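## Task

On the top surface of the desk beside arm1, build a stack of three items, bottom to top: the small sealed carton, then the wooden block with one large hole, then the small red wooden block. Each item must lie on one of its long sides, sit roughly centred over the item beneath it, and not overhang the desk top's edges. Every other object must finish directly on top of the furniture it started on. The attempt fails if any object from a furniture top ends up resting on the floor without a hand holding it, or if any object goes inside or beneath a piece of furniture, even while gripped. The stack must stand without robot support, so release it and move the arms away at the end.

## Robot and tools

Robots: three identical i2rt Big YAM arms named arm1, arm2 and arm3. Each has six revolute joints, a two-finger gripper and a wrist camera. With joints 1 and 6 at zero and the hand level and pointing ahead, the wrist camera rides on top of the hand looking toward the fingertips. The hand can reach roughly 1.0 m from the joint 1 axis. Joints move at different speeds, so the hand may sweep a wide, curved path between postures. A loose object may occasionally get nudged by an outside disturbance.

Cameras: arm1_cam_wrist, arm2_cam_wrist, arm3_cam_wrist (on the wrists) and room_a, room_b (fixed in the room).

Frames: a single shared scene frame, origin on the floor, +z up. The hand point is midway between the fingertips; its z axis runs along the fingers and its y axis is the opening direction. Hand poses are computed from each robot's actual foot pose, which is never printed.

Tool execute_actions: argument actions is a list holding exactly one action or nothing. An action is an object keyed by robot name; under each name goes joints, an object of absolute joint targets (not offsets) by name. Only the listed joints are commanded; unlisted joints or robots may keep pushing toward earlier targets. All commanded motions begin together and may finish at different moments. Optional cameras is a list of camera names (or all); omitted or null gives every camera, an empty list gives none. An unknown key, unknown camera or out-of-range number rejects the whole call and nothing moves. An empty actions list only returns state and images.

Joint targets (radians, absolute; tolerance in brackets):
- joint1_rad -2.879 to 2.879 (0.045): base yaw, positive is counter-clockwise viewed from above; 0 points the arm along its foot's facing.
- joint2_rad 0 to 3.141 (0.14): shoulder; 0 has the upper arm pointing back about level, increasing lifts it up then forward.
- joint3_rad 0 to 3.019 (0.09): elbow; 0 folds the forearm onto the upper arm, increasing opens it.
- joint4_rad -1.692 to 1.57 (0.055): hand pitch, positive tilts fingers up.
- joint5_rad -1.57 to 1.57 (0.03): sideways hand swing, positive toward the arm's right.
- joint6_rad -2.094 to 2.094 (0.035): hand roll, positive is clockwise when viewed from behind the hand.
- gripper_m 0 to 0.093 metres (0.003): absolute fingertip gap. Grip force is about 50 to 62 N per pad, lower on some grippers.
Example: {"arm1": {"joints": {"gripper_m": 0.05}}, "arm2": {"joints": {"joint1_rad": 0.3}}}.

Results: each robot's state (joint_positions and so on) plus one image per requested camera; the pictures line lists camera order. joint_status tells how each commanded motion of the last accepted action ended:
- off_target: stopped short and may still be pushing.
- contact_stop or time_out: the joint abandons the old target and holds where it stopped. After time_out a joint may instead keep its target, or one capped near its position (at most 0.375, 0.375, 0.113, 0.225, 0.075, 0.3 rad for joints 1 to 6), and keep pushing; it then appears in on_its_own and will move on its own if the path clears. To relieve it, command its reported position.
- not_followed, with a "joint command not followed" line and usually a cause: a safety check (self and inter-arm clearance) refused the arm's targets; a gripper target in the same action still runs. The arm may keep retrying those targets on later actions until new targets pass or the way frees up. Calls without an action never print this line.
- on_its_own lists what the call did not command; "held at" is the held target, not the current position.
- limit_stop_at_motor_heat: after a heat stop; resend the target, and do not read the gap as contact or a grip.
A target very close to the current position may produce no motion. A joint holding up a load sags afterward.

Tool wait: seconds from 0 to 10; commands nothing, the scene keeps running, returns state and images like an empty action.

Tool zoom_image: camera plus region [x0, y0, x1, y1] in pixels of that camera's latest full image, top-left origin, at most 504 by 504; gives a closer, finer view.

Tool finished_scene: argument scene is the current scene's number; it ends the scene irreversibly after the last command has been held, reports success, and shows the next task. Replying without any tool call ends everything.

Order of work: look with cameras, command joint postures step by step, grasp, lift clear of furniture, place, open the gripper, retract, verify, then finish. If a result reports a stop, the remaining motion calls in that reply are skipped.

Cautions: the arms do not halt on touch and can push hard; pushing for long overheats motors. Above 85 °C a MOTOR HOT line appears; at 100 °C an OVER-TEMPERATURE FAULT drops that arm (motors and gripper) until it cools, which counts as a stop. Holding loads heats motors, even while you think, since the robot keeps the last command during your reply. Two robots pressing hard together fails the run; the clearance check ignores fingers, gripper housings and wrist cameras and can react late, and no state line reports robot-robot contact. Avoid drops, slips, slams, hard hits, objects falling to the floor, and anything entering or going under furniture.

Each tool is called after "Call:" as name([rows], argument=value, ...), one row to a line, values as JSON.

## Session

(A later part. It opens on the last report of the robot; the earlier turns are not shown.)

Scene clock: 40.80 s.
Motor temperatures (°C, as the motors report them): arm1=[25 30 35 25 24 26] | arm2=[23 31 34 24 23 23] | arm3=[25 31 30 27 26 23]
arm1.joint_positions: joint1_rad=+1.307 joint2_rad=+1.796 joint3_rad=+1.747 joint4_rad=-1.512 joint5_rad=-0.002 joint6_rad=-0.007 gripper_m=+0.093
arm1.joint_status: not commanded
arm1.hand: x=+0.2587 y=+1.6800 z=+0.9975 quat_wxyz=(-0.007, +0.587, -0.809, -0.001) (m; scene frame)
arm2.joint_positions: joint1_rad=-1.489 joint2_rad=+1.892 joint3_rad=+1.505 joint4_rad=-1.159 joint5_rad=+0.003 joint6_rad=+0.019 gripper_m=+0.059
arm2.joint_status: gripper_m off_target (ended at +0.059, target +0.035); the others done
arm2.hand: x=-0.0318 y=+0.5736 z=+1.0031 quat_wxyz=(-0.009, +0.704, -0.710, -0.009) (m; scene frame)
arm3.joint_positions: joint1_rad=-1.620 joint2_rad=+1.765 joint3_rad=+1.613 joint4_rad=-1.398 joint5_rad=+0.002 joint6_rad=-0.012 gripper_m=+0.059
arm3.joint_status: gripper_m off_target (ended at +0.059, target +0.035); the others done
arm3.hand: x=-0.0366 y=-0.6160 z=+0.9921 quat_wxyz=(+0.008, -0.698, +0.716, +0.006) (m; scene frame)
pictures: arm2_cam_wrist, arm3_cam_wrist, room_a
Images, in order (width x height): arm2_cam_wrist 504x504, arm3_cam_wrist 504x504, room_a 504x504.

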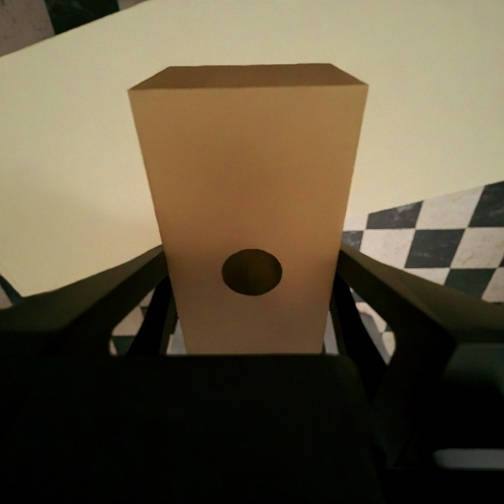

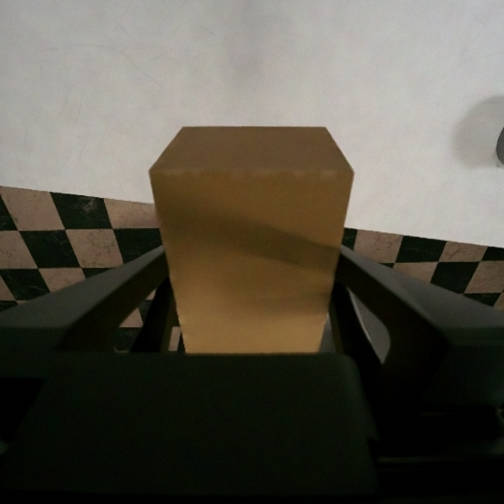

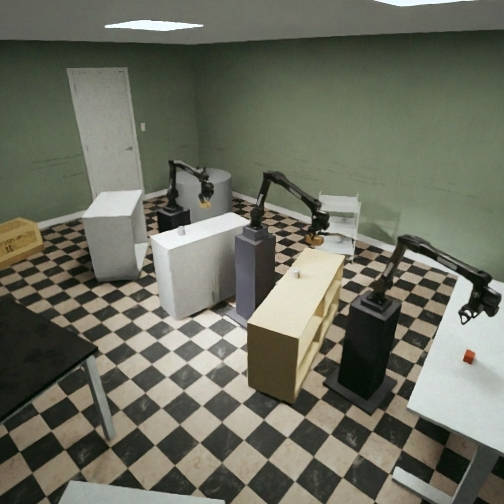

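Call:
execute_actions([
  {"arm2":{"joints":{"joint2_rad":2.385,"joint3_rad":1.585,"joint4_rad":-0.69,"gripper_m":0.035}},"arm3":{"joints":{"joint2_rad":2.008,"joint3_rad":1.535,"joint4_rad":-1.055,"gripper_m":0.035}}},
], cameras=["arm2_cam_wrist","arm3_cam_wrist","room_a"])

Call:
zoom_image(camera="room_a", region=[270,220,350,300])

Scene clock: 42.97 s.
Motor temperatures (°C, as the motors report them): arm1=[25 30 35 25 24 26] | arm2=[23 31 34 24 23 23] | arm3=[25 31 30 27 26 23]
arm1.joint_positions: joint1_rad=+1.307 joint2_rad=+1.796 joint3_rad=+1.747 joint4_rad=-1.512 joint5_rad=-0.002 joint6_rad=-0.007 gripper_m=+0.093
arm1.joint_status: not commanded
arm1.hand: x=+0.2587 y=+1.6800 z=+0.9975 quat_wxyz=(-0.007, +0.587, -0.809, -0.001) (m; scene frame)
arm2.joint_positions: joint1_rad=-1.489 joint2_rad=+2.402 joint3_rad=+1.555 joint4_rad=-0.702 joint5_rad=+0.003 joint6_rad=+0.019 gripper_m=+0.059
arm2.joint_status: gripper_m off_target (ended at +0.059, target +0.035); the others done
arm2.hand: x=-0.0332 y=+0.6140 z=+0.7283 quat_wxyz=(-0.008, +0.704, -0.710, -0.008) (m; scene frame)
arm3.joint_positions: joint1_rad=-1.619 joint2_rad=+2.026 joint3_rad=+1.521 joint4_rad=-1.065 joint5_rad=+0.002 joint6_rad=-0.012 gripper_m=+0.059
arm3.joint_status: gripper_m off_target (ended at +0.059, target +0.035); the others done
arm3.hand: x=-0.0357 y=-0.5767 z=+0.8171 quat_wxyz=(+0.001, -0.699, +0.715, -0.001) (m; scene frame)
pictures: arm2_cam_wrist, arm3_cam_wrist, room_a
Images, in order (width x height): arm2_cam_wrist 504x504, arm3_cam_wrist 504x504, room_a 504x504.

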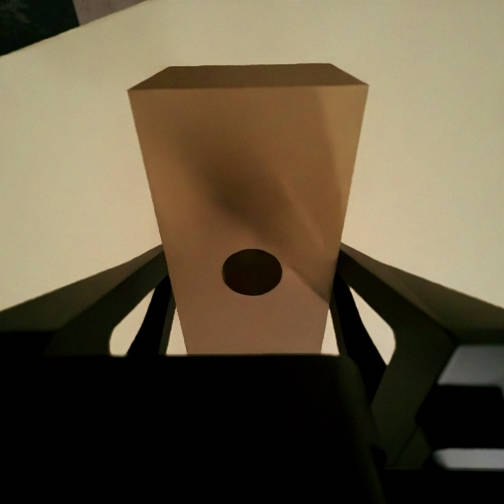

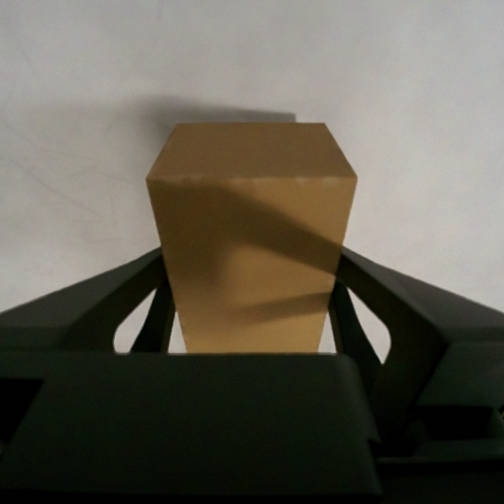

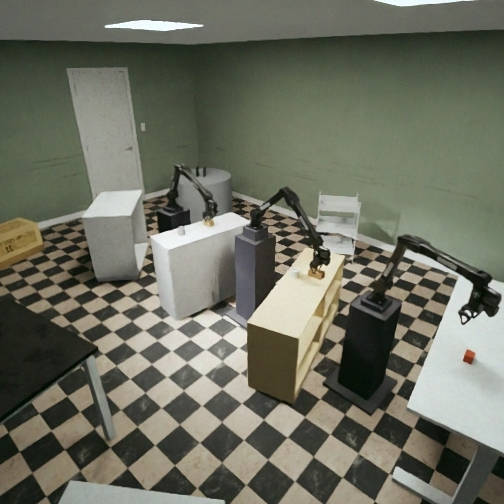

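Region (270, 220, 350, 300) of room_a's 504x504 image, scaled by 6.300, with more detail than that image has.

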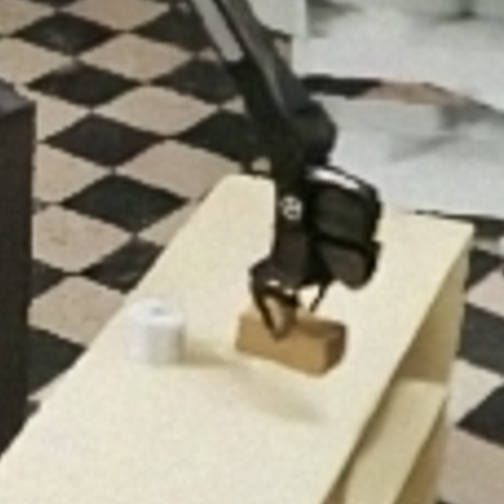

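Call:
execute_actions([
  {"arm2":{"joints":{"joint2_rad":2.475,"joint4_rad":-0.625,"gripper_m":0.035}},"arm3":{"joints":{"joint2_rad":2.04,"gripper_m":0.035}}},
], cameras=["arm2_cam_wrist","arm3_cam_wrist","room_a"])

Call:
zoom_image(camera="room_a", region=[270,220,350,300])

Scene clock: 44.63 s.
Motor temperatures (°C, as the motors report them): arm1=[25 30 35 25 24 26] | arm2=[23 31 34 24 23 23] | arm3=[25 31 30 27 26 23]
arm1.joint_positions: joint1_rad=+1.307 joint2_rad=+1.796 joint3_rad=+1.747 joint4_rad=-1.512 joint5_rad=-0.002 joint6_rad=-0.007 gripper_m=+0.093
arm1.joint_status: not commanded
arm1.hand: x=+0.2587 y=+1.6800 z=+0.9975 quat_wxyz=(-0.007, +0.587, -0.809, -0.001) (m; scene frame)
arm2.joint_positions: joint1_rad=-1.489 joint2_rad=+2.505 joint3_rad=+1.555 joint4_rad=-0.637 joint5_rad=+0.003 joint6_rad=+0.019 gripper_m=+0.059
arm2.joint_status: gripper_m off_target (ended at +0.059, target +0.035); the others done
arm2.hand: x=-0.0332 y=+0.5933 z=+0.6692 quat_wxyz=(+0.005, +0.704, -0.710, +0.005) (m; scene frame)
arm3.joint_positions: joint1_rad=-1.619 joint2_rad=+2.026 joint3_rad=+1.521 joint4_rad=-1.065 joint5_rad=+0.002 joint6_rad=-0.012 gripper_m=+0.059
arm3.joint_status: gripper_m off_target (ended at +0.059, target +0.035); the others done
arm3.hand: x=-0.0357 y=-0.5767 z=+0.8171 quat_wxyz=(+0.001, -0.699, +0.715, -0.001) (m; scene frame)
pictures: arm2_cam_wrist, arm3_cam_wrist, room_a
Images, in order (width x height): arm2_cam_wrist 504x504, arm3_cam_wrist 504x504, room_a 504x504.

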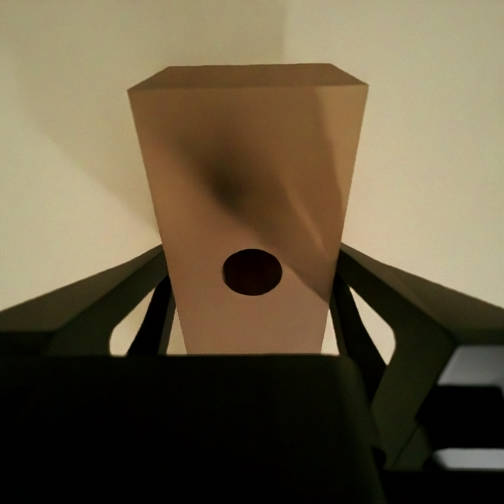

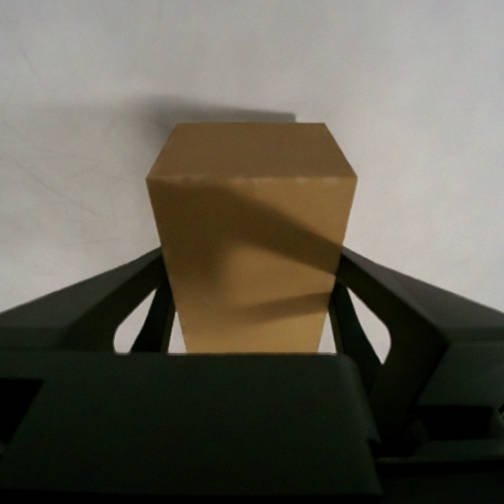

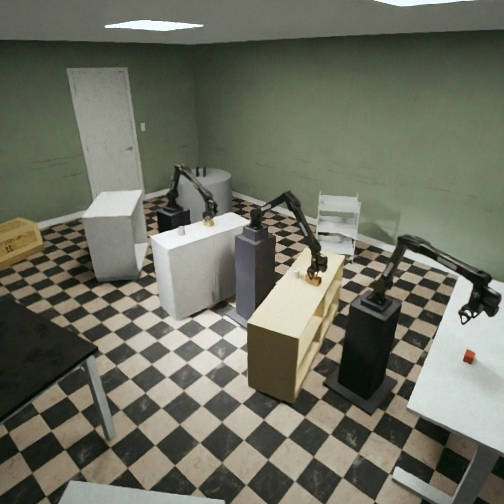

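Region (270, 220, 350, 300) of room_a's 504x504 image, scaled by 6.300, with more detail than that image has.

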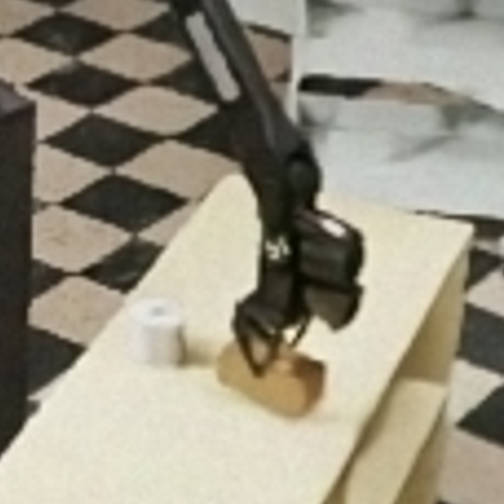

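Call:
execute_actions([
  {"arm2":{"joints":{"joint2_rad":2.497,"joint4_rad":-0.61,"gripper_m":0.035}},"arm3":{"joints":{"joint2_rad":2.02,"gripper_m":0.093}}},
], cameras=["arm2_cam_wrist","arm3_cam_wrist","room_a"])

Call:
zoom_image(camera="room_a", region=[270,220,350,300])

Scene clock: 45.67 s.
Motor temperatures (°C, as the motors report them): arm1=[25 30 35 25 24 26] | arm2=[23 31 34 24 23 23] | arm3=[25 31 30 27 26 23]
arm1.joint_positions: joint1_rad=+1.307 joint2_rad=+1.796 joint3_rad=+1.747 joint4_rad=-1.512 joint5_rad=-0.002 joint6_rad=-0.007 gripper_m=+0.093
arm1.joint_status: not commanded
arm1.hand: x=+0.2587 y=+1.6800 z=+0.9975 quat_wxyz=(-0.007, +0.587, -0.809, -0.001) (m; scene frame)
arm2.joint_positions: joint1_rad=-1.489 joint2_rad=+2.505 joint3_rad=+1.555 joint4_rad=-0.625 joint5_rad=+0.003 joint6_rad=+0.019 gripper_m=+0.059
arm2.joint_status: gripper_m off_target (ended at +0.059, target +0.035); the others done
arm2.hand: x=-0.0333 y=+0.5963 z=+0.6692 quat_wxyz=(+0.001, +0.704, -0.710, +0.001) (m; scene frame)
arm3.joint_positions: joint1_rad=-1.619 joint2_rad=+2.026 joint3_rad=+1.521 joint4_rad=-1.065 joint5_rad=+0.002 joint6_rad=-0.012 gripper_m=+0.093
arm3.joint_status: all done
arm3.hand: x=-0.0357 y=-0.5767 z=+0.8171 quat_wxyz=(+0.001, -0.699, +0.715, -0.001) (m; scene frame)
pictures: arm2_cam_wrist, arm3_cam_wrist, room_a
Images, in order (width x height): arm2_cam_wrist 504x504, arm3_cam_wrist 504x504, room_a 504x504.

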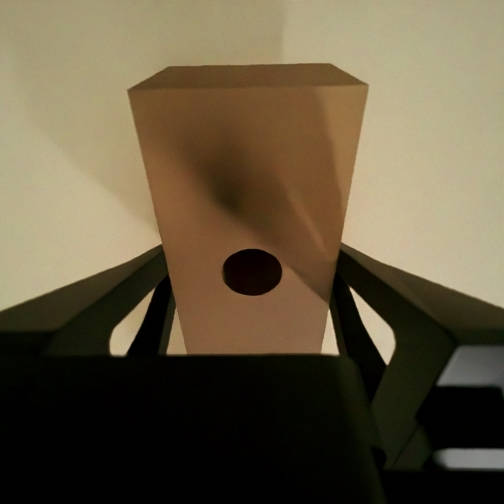

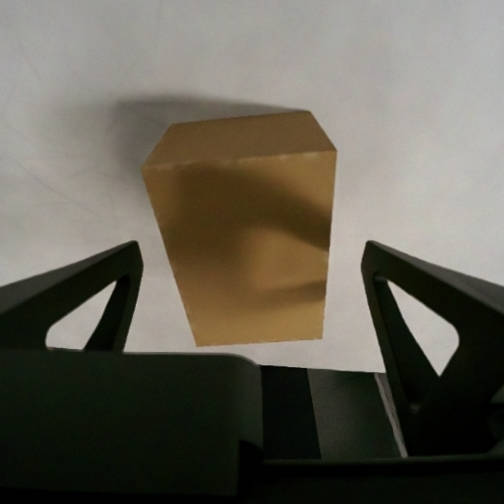

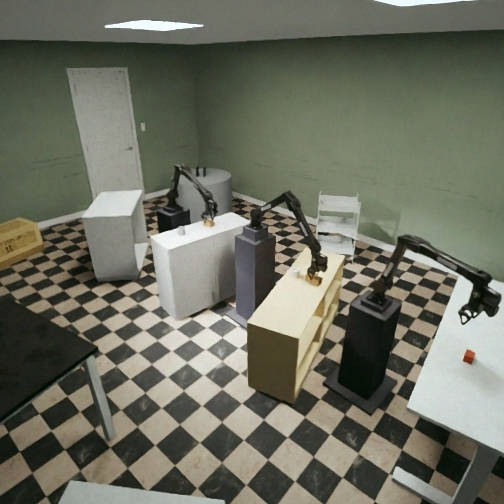

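Region (270, 220, 350, 300) of room_a's 504x504 image, scaled by 6.300, with more detail than that image has.

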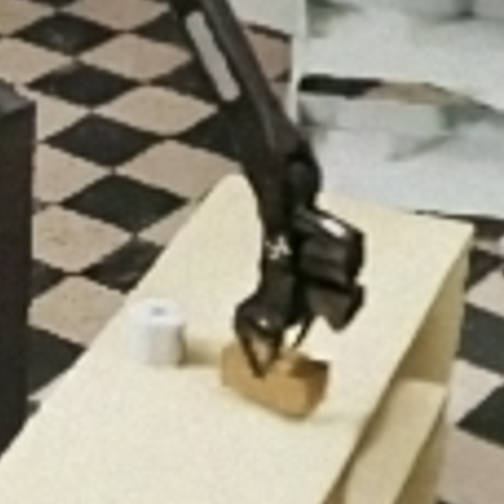

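Call:
execute_actions([
  {"arm2":{"joints":{"joint2_rad":2.528,"joint4_rad":-0.6,"gripper_m":0.035}},"arm3":{"joints":{"joint2_rad":1.765,"joint3_rad":1.63,"joint4_rad":-1.405}}},
], cameras=["arm2_cam_wrist","arm3_cam_wrist","room_a"])

Call:
zoom_image(camera="room_a", region=[270,220,350,300])

Scene clock: 47.57 s.
Motor temperatures (°C, as the motors report them): arm1=[25 30 35 25 24 26] | arm2=[23 31 33 24 23 23] | arm3=[25 31 30 27 26 23]
arm1.joint_positions: joint1_rad=+1.307 joint2_rad=+1.796 joint3_rad=+1.747 joint4_rad=-1.512 joint5_rad=-0.002 joint6_rad=-0.007 gripper_m=+0.093
arm1.joint_status: not commanded
arm1.hand: x=+0.2587 y=+1.6800 z=+0.9975 quat_wxyz=(-0.007, +0.587, -0.809, -0.001) (m; scene frame)
arm2.joint_positions: joint1_rad=-1.489 joint2_rad=+2.534 joint3_rad=+1.556 joint4_rad=-0.610 joint5_rad=+0.003 joint6_rad=+0.019 gripper_m=+0.059
arm2.joint_status: gripper_m off_target (ended at +0.059, target +0.035); the others done
arm2.hand: x=-0.0335 y=+0.5888 z=+0.6528 quat_wxyz=(+0.006, +0.704, -0.710, +0.006) (m; scene frame)
arm3.joint_positions: joint1_rad=-1.619 joint2_rad=+1.754 joint3_rad=+1.619 joint4_rad=-1.395 joint5_rad=+0.002 joint6_rad=-0.012 gripper_m=+0.093
arm3.joint_status: all done
arm3.hand: x=-0.0373 y=-0.6142 z=+1.0000 quat_wxyz=(+0.016, -0.699, +0.715, +0.012) (m; scene frame)
pictures: arm2_cam_wrist, arm3_cam_wrist, room_a
Images, in order (width x height): arm2_cam_wrist 504x504, arm3_cam_wrist 504x504, room_a 504x504.

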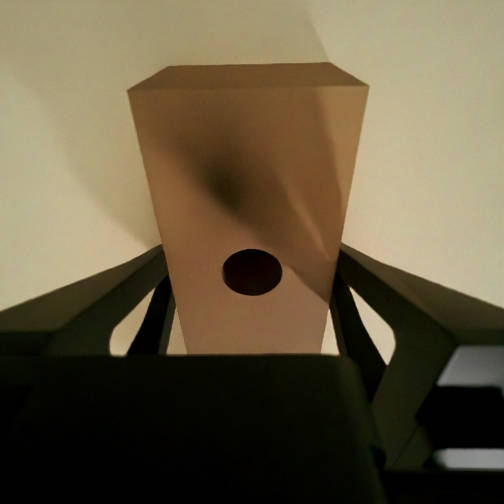

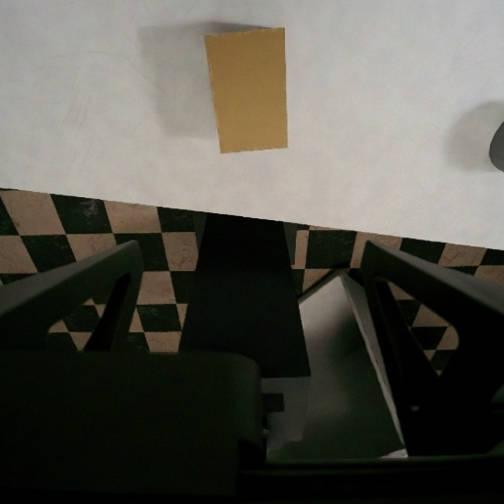

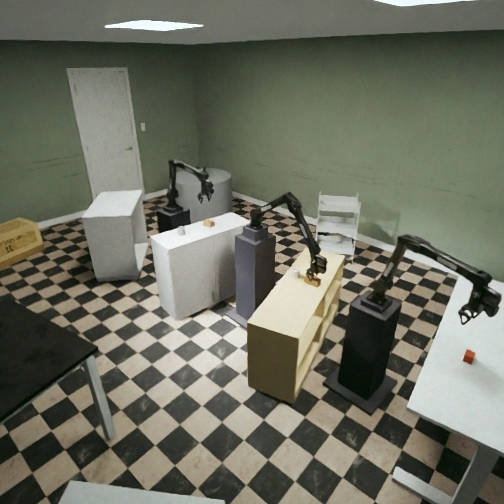

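Region (270, 220, 350, 300) of room_a's 504x504 image, scaled by 6.300, with more detail than that image has.

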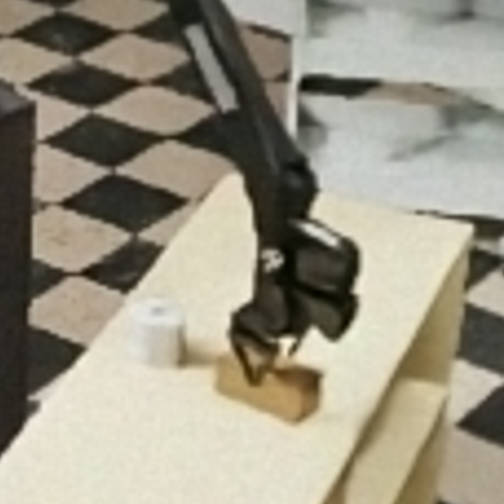

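Call:
execute_actions([
  {"arm2":{"joints":{"joint2_rad":2.55,"joint4_rad":-0.575,"gripper_m":0.035}},"arm3":{"joints":{"joint1_rad":0.4}}},
], cameras=["arm2_cam_wrist","room_a"])

Call:
zoom_image(camera="room_a", region=[270,220,350,300])

Scene clock: 50.03 s.
Motor temperatures (°C, as the motors report them): arm1=[25 30 35 25 24 26] | arm2=[23 31 33 24 23 23] | arm3=[25 31 31 27 26 23]
arm1.joint_positions: joint1_rad=+1.307 joint2_rad=+1.796 joint3_rad=+1.747 joint4_rad=-1.512 joint5_rad=-0.002 joint6_rad=-0.007 gripper_m=+0.093
arm1.joint_status: not commanded
arm1.hand: x=+0.2587 y=+1.6800 z=+0.9975 quat_wxyz=(-0.007, +0.587, -0.809, -0.001) (m; scene frame)
arm2.joint_positions: joint1_rad=-1.489 joint2_rad=+2.535 joint3_rad=+1.556 joint4_rad=-0.603 joint5_rad=+0.003 joint6_rad=+0.019 gripper_m=+0.059
arm2.joint_status: gripper_m off_target (ended at +0.059, target +0.035); the others done
arm2.hand: x=-0.0336 y=+0.5905 z=+0.6525 quat_wxyz=(+0.004, +0.704, -0.710, +0.003) (m; scene frame)
arm3.joint_positions: joint1_rad=+0.410 joint2_rad=+1.759 joint3_rad=+1.619 joint4_rad=-1.395 joint5_rad=-0.001 joint6_rad=-0.011 gripper_m=+0.093
arm3.joint_status: all done
arm3.hand: x=-0.5556 y=-1.3838 z=+0.9973 quat_wxyz=(-0.004, -0.976, -0.215, +0.017) (m; scene frame)
pictures: arm2_cam_wrist, room_a
Images, in order (width x height): arm2_cam_wrist 504x504, room_a 504x504.

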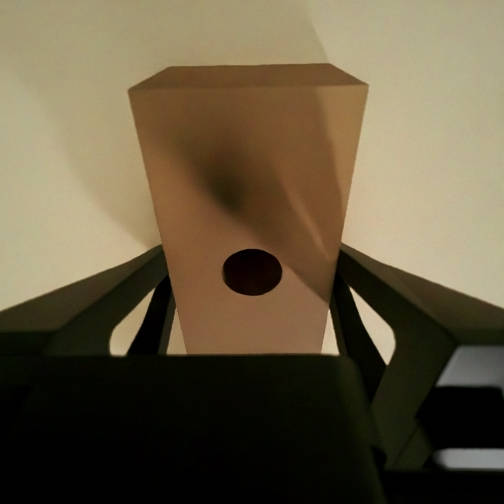

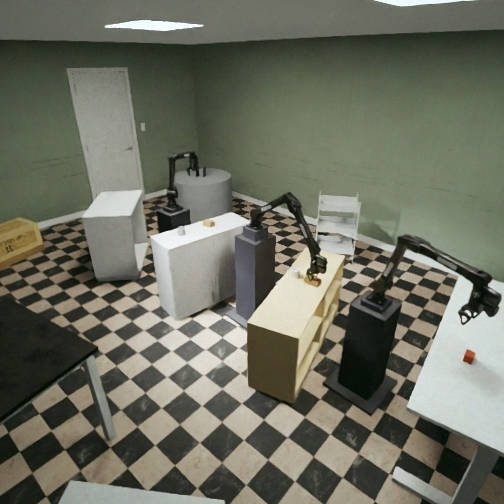

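Region (270, 220, 350, 300) of room_a's 504x504 image, scaled by 6.300, with more detail than that image has.

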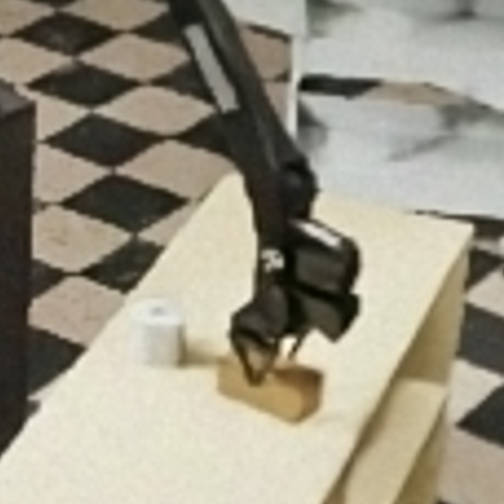

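Call:
execute_actions([
  {"arm2":{"joints":{"joint2_rad":2.53,"joint4_rad":-0.603,"gripper_m":0.093}}},
], cameras=["arm2_cam_wrist"])

Call:
execute_actions([
  {"arm2":{"joints":{"joint2_rad":1.86,"joint3_rad":1.53,"joint4_rad":-1.16}}},
], cameras=["arm2_cam_wrist"])

Scene clock: 50.90 s.
Motor temperatures (°C, as the motors report them): arm1=[25 30 35 25 24 26] | arm2=[23 31 33 24 23 23] | arm3=[25 31 31 27 26 23]
arm1.joint_positions: joint1_rad=+1.307 joint2_rad=+1.796 joint3_rad=+1.747 joint4_rad=-1.512 joint5_rad=-0.002 joint6_rad=-0.007 gripper_m=+0.093
arm1.joint_status: not commanded
arm1.hand: x=+0.2587 y=+1.6800 z=+0.9975 quat_wxyz=(-0.007, +0.587, -0.809, -0.001) (m; scene frame)
arm2.joint_positions: joint1_rad=-1.489 joint2_rad=+2.535 joint3_rad=+1.556 joint4_rad=-0.603 joint5_rad=+0.003 joint6_rad=+0.020 gripper_m=+0.093
arm2.joint_status: all done
arm2.hand: x=-0.0336 y=+0.5905 z=+0.6525 quat_wxyz=(+0.004, +0.704, -0.710, +0.003) (m; scene frame)
arm3.joint_positions: joint1_rad=+0.410 joint2_rad=+1.759 joint3_rad=+1.619 joint4_rad=-1.395 joint5_rad=-0.001 joint6_rad=-0.011 gripper_m=+0.093
arm3.joint_status: not commanded
arm3.hand: x=-0.5556 y=-1.3838 z=+0.9973 quat_wxyz=(-0.004, -0.976, -0.215, +0.017) (m; scene frame)
pictures: arm2_cam_wrist
Images, in order (width x height): arm2_cam_wrist 504x504.

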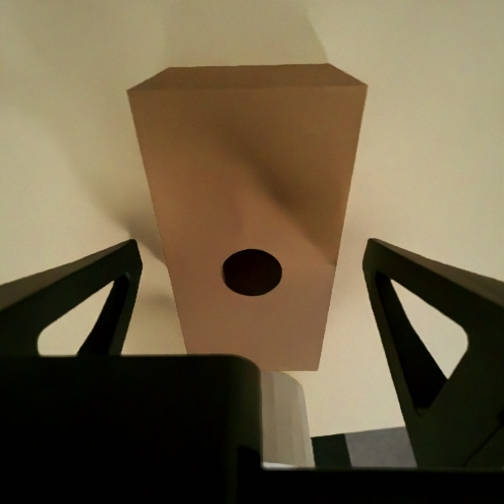

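Scene clock: 52.53 s.
Motor temperatures (°C, as the motors report them): arm1=[25 30 35 25 24 26] | arm2=[23 31 33 24 23 23] | arm3=[25 31 31 27 26 23]
arm1.joint_positions: joint1_rad=+1.307 joint2_rad=+1.796 joint3_rad=+1.747 joint4_rad=-1.512 joint5_rad=-0.002 joint6_rad=-0.007 gripper_m=+0.093
arm1.joint_status: not commanded
arm1.hand: x=+0.2587 y=+1.6800 z=+0.9975 quat_wxyz=(-0.007, +0.587, -0.809, -0.001) (m; scene frame)
arm2.joint_positions: joint1_rad=-1.489 joint2_rad=+1.867 joint3_rad=+1.523 joint4_rad=-1.148 joint5_rad=+0.003 joint6_rad=+0.020 gripper_m=+0.093
arm2.joint_status: all done
arm2.hand: x=-0.0321 y=+0.5839 z=+1.0238 quat_wxyz=(-0.027, +0.703, -0.710, -0.029) (m; scene frame)
arm3.joint_positions: joint1_rad=+0.410 joint2_rad=+1.759 joint3_rad=+1.619 joint4_rad=-1.395 joint5_rad=-0.001 joint6_rad=-0.011 gripper_m=+0.093
arm3.joint_status: not commanded
arm3.hand: x=-0.5556 y=-1.3838 z=+0.9973 quat_wxyz=(-0.004, -0.976, -0.215, +0.017) (m; scene frame)
pictures: arm2_cam_wrist
Images, in order (width x height): arm2_cam_wrist 504x504.

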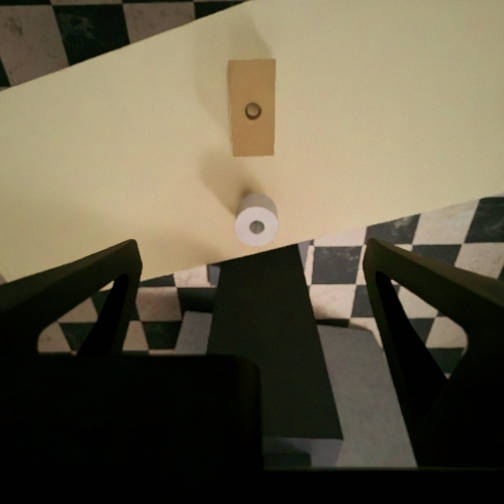

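Call:
execute_actions([
  {"arm1":{"joints":{"joint1_rad":-1.71,"joint6_rad":-0.195}},"arm2":{"joints":{"joint1_rad":1.615,"joint6_rad":-0.09}}},
], cameras=["arm1_cam_wrist","room_a"])

Scene clock: 57.87 s.
Motor temperatures (°C, as the motors report them): arm1=[25 30 36 25 24 26] | arm2=[23 31 33 24 23 23] | arm3=[25 31 31 27 26 23]
arm1.joint_positions: joint1_rad=-1.718 joint2_rad=+1.796 joint3_rad=+1.747 joint4_rad=-1.512 joint5_rad=+0.001 joint6_rad=-0.185 gripper_m=+0.093
arm1.joint_status: all done
arm1.hand: x=-0.0326 y=+0.6073 z=+0.9952 quat_wxyz=(-0.006, -0.715, -0.699, +0.001) (m; scene frame)
arm2.joint_positions: joint1_rad=+1.624 joint2_rad=+1.867 joint3_rad=+1.523 joint4_rad=-1.148 joint5_rad=+0.000 joint6_rad=-0.078 gripper_m=+0.093
arm2.joint_status: all done
arm2.hand: x=-0.0374 y=-0.5680 z=+1.0225 quat_wxyz=(+0.025, +0.685, +0.728, -0.030) (m; scene frame)
arm3.joint_positions: joint1_rad=+0.410 joint2_rad=+1.759 joint3_rad=+1.619 joint4_rad=-1.395 joint5_rad=-0.001 joint6_rad=-0.011 gripper_m=+0.093
arm3.joint_status: not commanded
arm3.hand: x=-0.5556 y=-1.3838 z=+0.9973 quat_wxyz=(-0.004, -0.976, -0.215, +0.017) (m; scene frame)
pictures: arm1_cam_wrist, room_a
Images, in order (width x height): arm1_cam_wrist 504x504, room_a 504x504.

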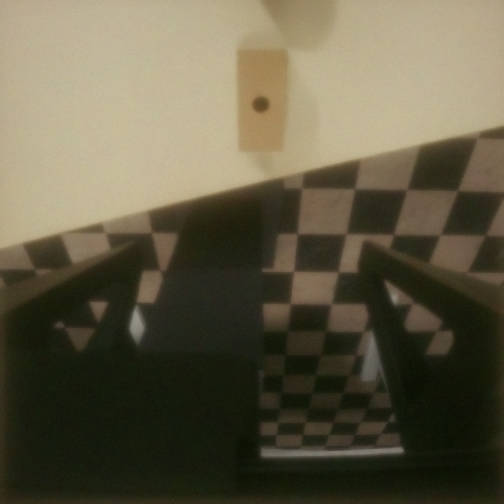

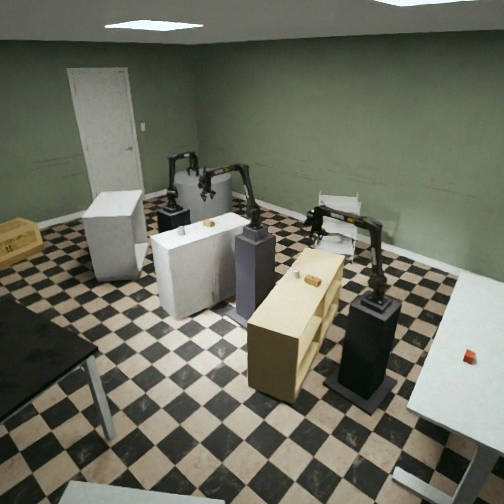

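Call:
execute_actions([
  {"arm1":{"joints":{"joint2_rad":2.005,"joint3_rad":1.435,"joint4_rad":-0.97}},"arm2":{"joints":{"joint2_rad":2.075,"joint3_rad":1.505,"joint4_rad":-0.975}}},
], cameras=["arm1_cam_wrist","arm2_cam_wrist"])

Scene clock: 59.93 s.
Motor temperatures (°C, as the motors report them): arm1=[25 30 35 25 24 26] | arm2=[23 31 33 24 23 23] | arm3=[25 31 31 27 26 23]
arm1.joint_positions: joint1_rad=-1.718 joint2_rad=+2.027 joint3_rad=+1.406 joint4_rad=-0.980 joint5_rad=+0.001 joint6_rad=-0.185 gripper_m=+0.093
arm1.joint_status: all done
arm1.hand: x=-0.0297 y=+0.6110 z=+0.7479 quat_wxyz=(+0.006, -0.714, -0.699, -0.015) (m; scene frame)
arm2.joint_positions: joint1_rad=+1.624 joint2_rad=+2.085 joint3_rad=+1.497 joint4_rad=-0.988 joint5_rad=+0.000 joint6_rad=-0.078 gripper_m=+0.093
arm2.joint_status: all done
arm2.hand: x=-0.0380 y=-0.5758 z=+0.8928 quat_wxyz=(-0.003, +0.685, +0.728, +0.001) (m; scene frame)
arm3.joint_positions: joint1_rad=+0.410 joint2_rad=+1.759 joint3_rad=+1.619 joint4_rad=-1.395 joint5_rad=-0.001 joint6_rad=-0.011 gripper_m=+0.093
arm3.joint_status: not commanded
arm3.hand: x=-0.5556 y=-1.3838 z=+0.9973 quat_wxyz=(-0.004, -0.976, -0.215, +0.017) (m; scene frame)
pictures: arm1_cam_wrist, arm2_cam_wrist
Images, in order (width x height): arm1_cam_wrist 504x504, arm2_cam_wrist 504x504.

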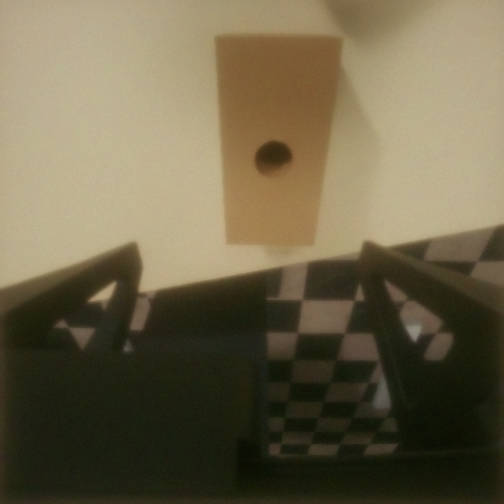

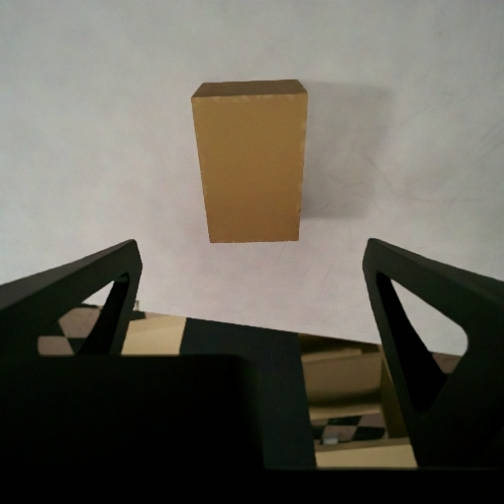

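Call:
execute_actions([
  {"arm1":{"joints":{"joint1_rad":-1.742,"joint2_rad":2.178,"joint3_rad":1.41,"joint4_rad":-0.765,"joint6_rad":-0.21}},"arm2":{"joints":{"joint2_rad":2.222,"joint3_rad":1.497,"joint4_rad":-0.82}}},
], cameras=["arm1_cam_wrist","arm2_cam_wrist"])

Scene clock: 61.90 s.
Motor temperatures (°C, as the motors report them): arm1=[25 30 35 25 24 26] | arm2=[23 32 33 24 23 23] | arm3=[25 31 31 27 26 23]
arm1.joint_positions: joint1_rad=-1.734 joint2_rad=+2.192 joint3_rad=+1.402 joint4_rad=-0.775 joint5_rad=+0.001 joint6_rad=-0.200 gripper_m=+0.093
arm1.joint_status: all done
arm1.hand: x=-0.0410 y=+0.5980 z=+0.6574 quat_wxyz=(-0.005, -0.715, -0.699, +0.000) (m; scene frame)
arm2.joint_positions: joint1_rad=+1.624 joint2_rad=+2.237 joint3_rad=+1.497 joint4_rad=-0.834 joint5_rad=+0.000 joint6_rad=-0.078 gripper_m=+0.093
arm2.joint_status: all done
arm2.hand: x=-0.0385 y=-0.5826 z=+0.8066 quat_wxyz=(-0.002, +0.685, +0.728, +0.000) (m; scene frame)
arm3.joint_positions: joint1_rad=+0.410 joint2_rad=+1.759 joint3_rad=+1.619 joint4_rad=-1.395 joint5_rad=-0.001 joint6_rad=-0.011 gripper_m=+0.093
arm3.joint_status: not commanded
arm3.hand: x=-0.5556 y=-1.3838 z=+0.9973 quat_wxyz=(-0.004, -0.976, -0.215, +0.017) (m; scene frame)
pictures: arm1_cam_wrist, arm2_cam_wrist
Images, in order (width x height): arm1_cam_wrist 504x504, arm2_cam_wrist 504x504.

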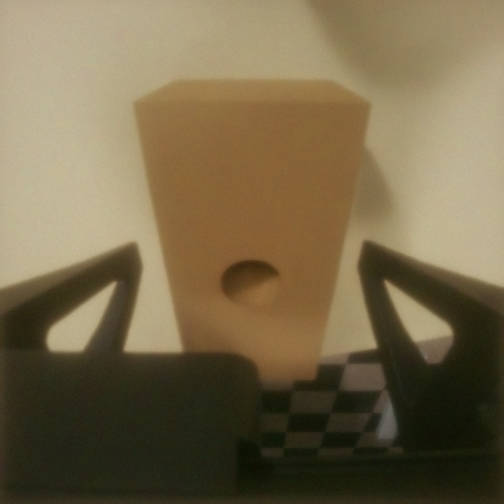

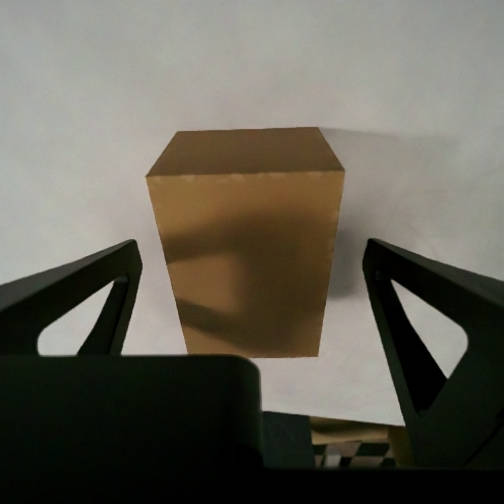

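Call:
execute_actions([
  {"arm1":{"joints":{"gripper_m":0.035}},"arm2":{"joints":{"gripper_m":0.035}}},
], cameras=["arm1_cam_wrist","arm2_cam_wrist"])

Scene clock: 62.80 s.
Motor temperatures (°C, as the motors report them): arm1=[25 30 35 25 24 26] | arm2=[23 32 33 24 23 23] | arm3=[25 31 31 27 26 23]
arm1.joint_positions: joint1_rad=-1.734 joint2_rad=+2.192 joint3_rad=+1.402 joint4_rad=-0.775 joint5_rad=+0.001 joint6_rad=-0.200 gripper_m=+0.059
arm1.joint_status: gripper_m off_target (ended at +0.059, target +0.035)
arm1.hand: x=-0.0410 y=+0.5980 z=+0.6574 quat_wxyz=(-0.004, -0.715, -0.699, +0.000) (m; scene frame)
arm2.joint_positions: joint1_rad=+1.624 joint2_rad=+2.237 joint3_rad=+1.497 joint4_rad=-0.834 joint5_rad=+0.000 joint6_rad=-0.079 gripper_m=+0.059
arm2.joint_status: gripper_m off_target (ended at +0.059, target +0.035)
arm2.hand: x=-0.0385 y=-0.5826 z=+0.8066 quat_wxyz=(-0.002, +0.685, +0.728, +0.000) (m; scene frame)
arm3.joint_positions: joint1_rad=+0.410 joint2_rad=+1.759 joint3_rad=+1.619 joint4_rad=-1.395 joint5_rad=-0.001 joint6_rad=-0.011 gripper_m=+0.093
arm3.joint_status: not commanded
arm3.hand: x=-0.5556 y=-1.3838 z=+0.9973 quat_wxyz=(-0.004, -0.976, -0.215, +0.017) (m; scene frame)
pictures: arm1_cam_wrist, arm2_cam_wrist
Images, in order (width x height): arm1_cam_wrist 504x504, arm2_cam_wrist 504x504.

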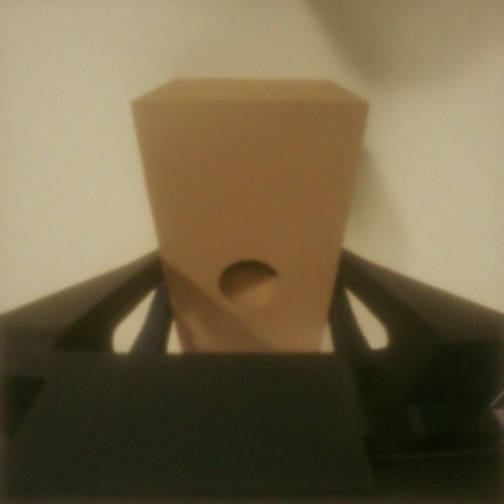

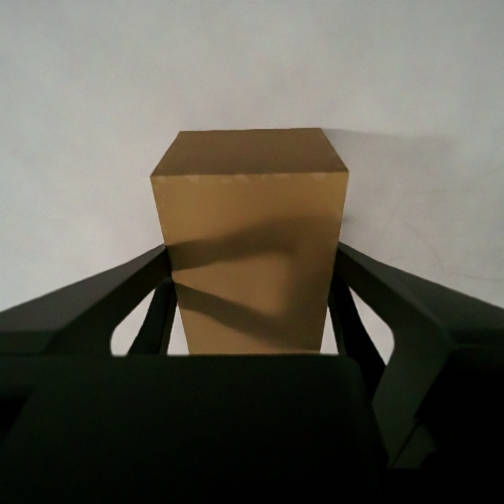

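Call:
execute_actions([
  {"arm1":{"joints":{"joint2_rad":1.745,"joint3_rad":1.66,"joint4_rad":-1.44,"gripper_m":0.035}},"arm2":{"joints":{"joint2_rad":1.865,"joint3_rad":1.54,"joint4_rad":-1.17,"gripper_m":0.035}}},
], cameras=["arm1_cam_wrist","room_a"])

Scene clock: 65.27 s.
Motor temperatures (°C, as the motors report them): arm1=[25 31 35 25 24 26] | arm2=[23 32 34 24 23 23] | arm3=[25 31 31 27 26 23]
arm1.joint_positions: joint1_rad=-1.734 joint2_rad=+1.766 joint3_rad=+1.645 joint4_rad=-1.431 joint5_rad=+0.001 joint6_rad=-0.201 gripper_m=+0.059
arm1.joint_status: gripper_m off_target (ended at +0.059, target +0.035); the others done
arm1.hand: x=-0.0387 y=+0.6201 z=+0.9720 quat_wxyz=(-0.007, -0.715, -0.699, +0.005) (m; scene frame)
arm2.joint_positions: joint1_rad=+1.624 joint2_rad=+1.878 joint3_rad=+1.510 joint4_rad=-1.158 joint5_rad=+0.000 joint6_rad=-0.079 gripper_m=+0.059
arm2.joint_status: gripper_m off_target (ended at +0.059, target +0.035); the others done
arm2.hand: x=-0.0373 y=-0.5602 z=+1.0112 quat_wxyz=(+0.013, +0.685, +0.728, -0.017) (m; scene frame)
arm3.joint_positions: joint1_rad=+0.410 joint2_rad=+1.759 joint3_rad=+1.619 joint4_rad=-1.395 joint5_rad=-0.001 joint6_rad=-0.011 gripper_m=+0.093
arm3.joint_status: not commanded
arm3.hand: x=-0.5556 y=-1.3838 z=+0.9973 quat_wxyz=(-0.004, -0.976, -0.215, +0.017) (m; scene frame)
pictures: arm1_cam_wrist, room_a
Images, in order (width x height): arm1_cam_wrist 504x504, room_a 504x504.

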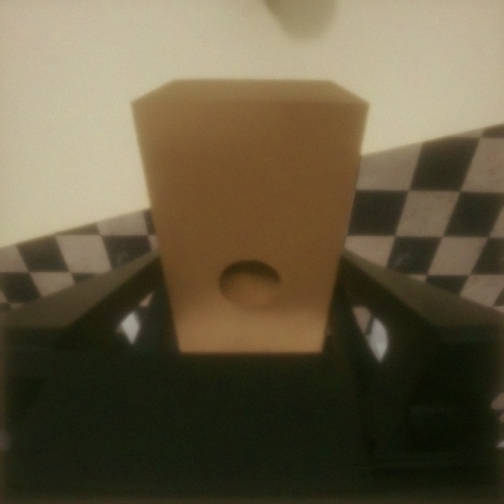

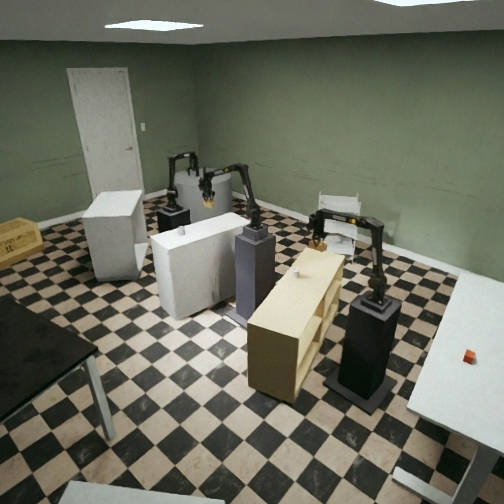

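Call:
execute_actions([
  {"arm1":{"joints":{"joint1_rad":2.04,"joint6_rad":0.0,"gripper_m":0.035}},"arm2":{"joints":{"joint1_rad":-1.482,"joint6_rad":0.02,"gripper_m":0.035}}},
], cameras=["arm1_cam_wrist","arm2_cam_wrist","room_a"])

Scene clock: 70.53 s.
Motor temperatures (°C, as the motors report them): arm1=[25 31 35 25 24 26] | arm2=[23 32 34 24 23 23] | arm3=[25 31 31 27 26 23]
arm1.joint_positions: joint1_rad=+2.049 joint2_rad=+1.766 joint3_rad=+1.645 joint4_rad=-1.431 joint5_rad=-0.003 joint6_rad=-0.009 gripper_m=+0.059
arm1.joint_status: gripper_m off_target (ended at +0.059, target +0.035); the others done
arm1.hand: x=-0.1397 y=+1.6503 z=+0.9710 quat_wxyz=(-0.006, +0.841, -0.540, -0.005) (m; scene frame)
arm2.joint_positions: joint1_rad=-1.490 joint2_rad=+1.878 joint3_rad=+1.510 joint4_rad=-1.158 joint5_rad=+0.001 joint6_rad=+0.008 gripper_m=+0.059
arm2.joint_status: gripper_m off_target (ended at +0.059, target +0.035); the others done
arm2.hand: x=-0.0315 y=+0.5761 z=+1.0125 quat_wxyz=(-0.015, +0.707, -0.707, -0.017) (m; scene frame)
arm3.joint_positions: joint1_rad=+0.410 joint2_rad=+1.759 joint3_rad=+1.619 joint4_rad=-1.395 joint5_rad=-0.001 joint6_rad=-0.011 gripper_m=+0.093
arm3.joint_status: not commanded
arm3.hand: x=-0.5556 y=-1.3838 z=+0.9973 quat_wxyz=(-0.004, -0.976, -0.215, +0.017) (m; scene frame)
pictures: arm1_cam_wrist, arm2_cam_wrist, room_a
Images, in order (width x height): arm1_cam_wrist 504x504, arm2_cam_wrist 504x504, room_a 504x504.

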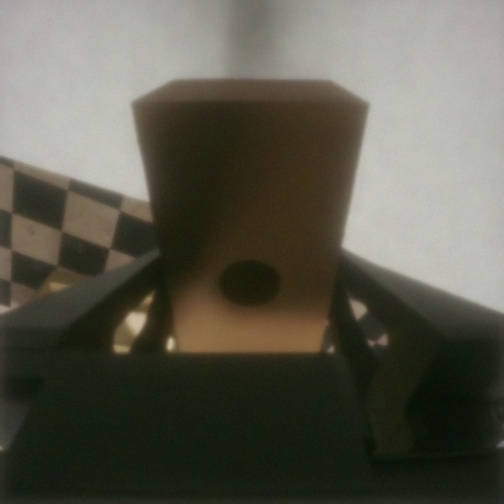

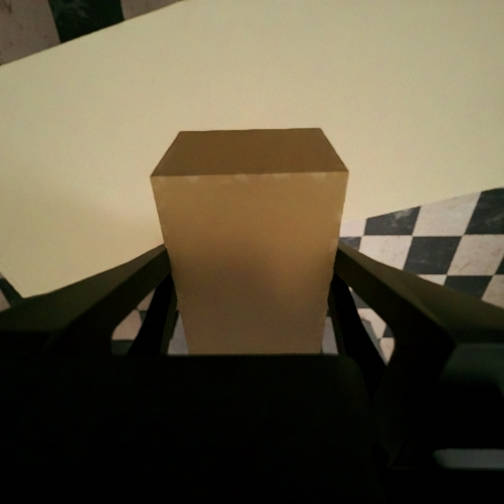

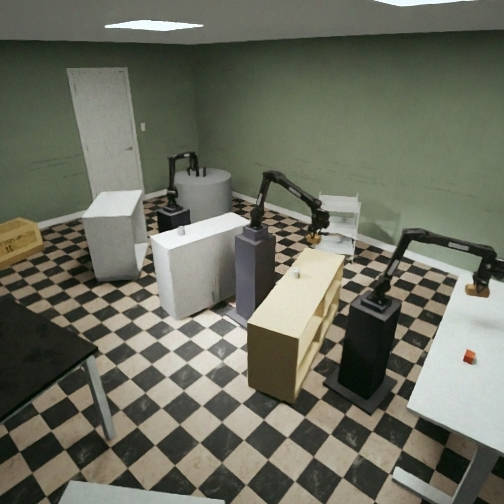

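Call:
execute_actions(actions=[])

Scene clock: 72.40 s.
Motor temperatures (°C, as the motors report them): arm1=[25 31 35 25 24 26] | arm2=[23 32 35 24 23 23] | arm3=[25 31 31 27 26 23]
arm1.joint_positions: joint1_rad=+2.049 joint2_rad=+1.766 joint3_rad=+1.645 joint4_rad=-1.431 joint5_rad=-0.003 joint6_rad=-0.009 gripper_m=+0.059
arm1.joint_status: gripper_m off_target (ended at +0.059, target +0.035); the others done
arm1.hand: x=-0.1397 y=+1.6503 z=+0.9710 quat_wxyz=(-0.006, +0.841, -0.540, -0.005) (m; scene frame)
arm2.joint_positions: joint1_rad=-1.490 joint2_rad=+1.878 joint3_rad=+1.510 joint4_rad=-1.158 joint5_rad=+0.001 joint6_rad=+0.008 gripper_m=+0.059
arm2.joint_status: gripper_m off_target (ended at +0.059, target +0.035); the others done
arm2.hand: x=-0.0315 y=+0.5761 z=+1.0125 quat_wxyz=(-0.015, +0.707, -0.707, -0.017) (m; scene frame)
arm3.joint_positions: joint1_rad=+0.410 joint2_rad=+1.759 joint3_rad=+1.619 joint4_rad=-1.395 joint5_rad=-0.001 joint6_rad=-0.011 gripper_m=+0.093
arm3.joint_status: not commanded
arm3.hand: x=-0.5556 y=-1.3838 z=+0.9973 quat_wxyz=(-0.004, -0.976, -0.215, +0.017) (m; scene frame)
pictures: arm1_cam_wrist, arm2_cam_wrist, arm3_cam_wrist, room_a, room_b
Images, in order (width x height): arm1_cam_wrist 504x504, arm2_cam_wrist 504x504, arm3_cam_wrist 504x504, room_a 504x504, room_b 504x504.

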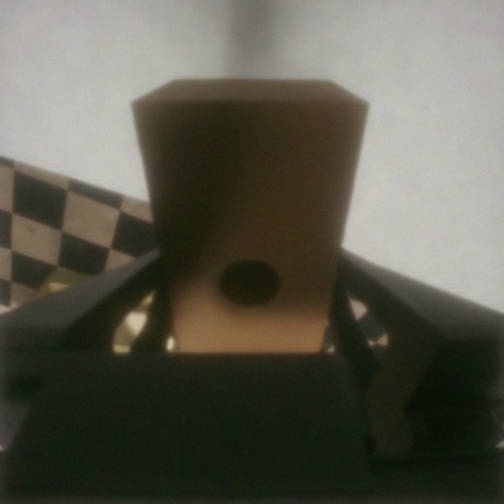

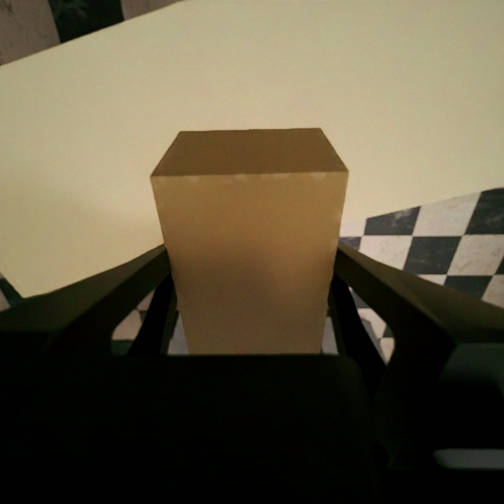

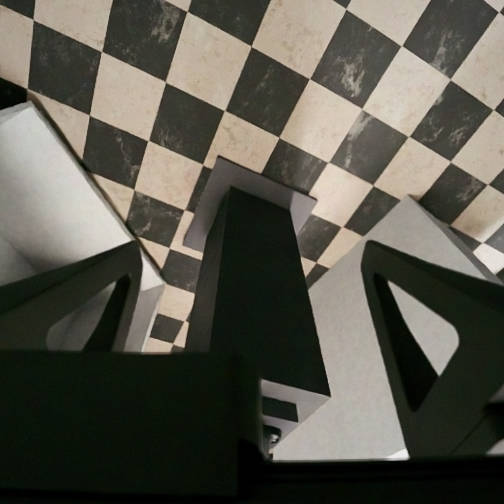

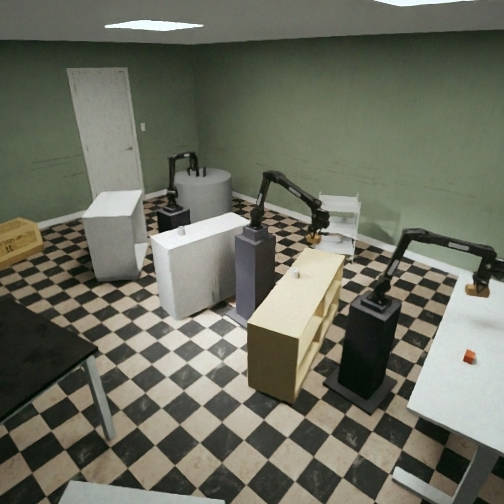

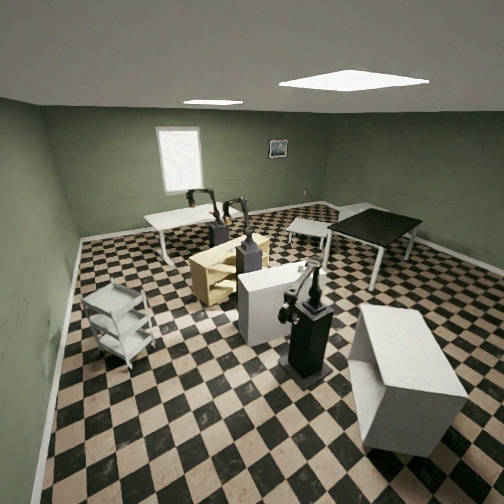

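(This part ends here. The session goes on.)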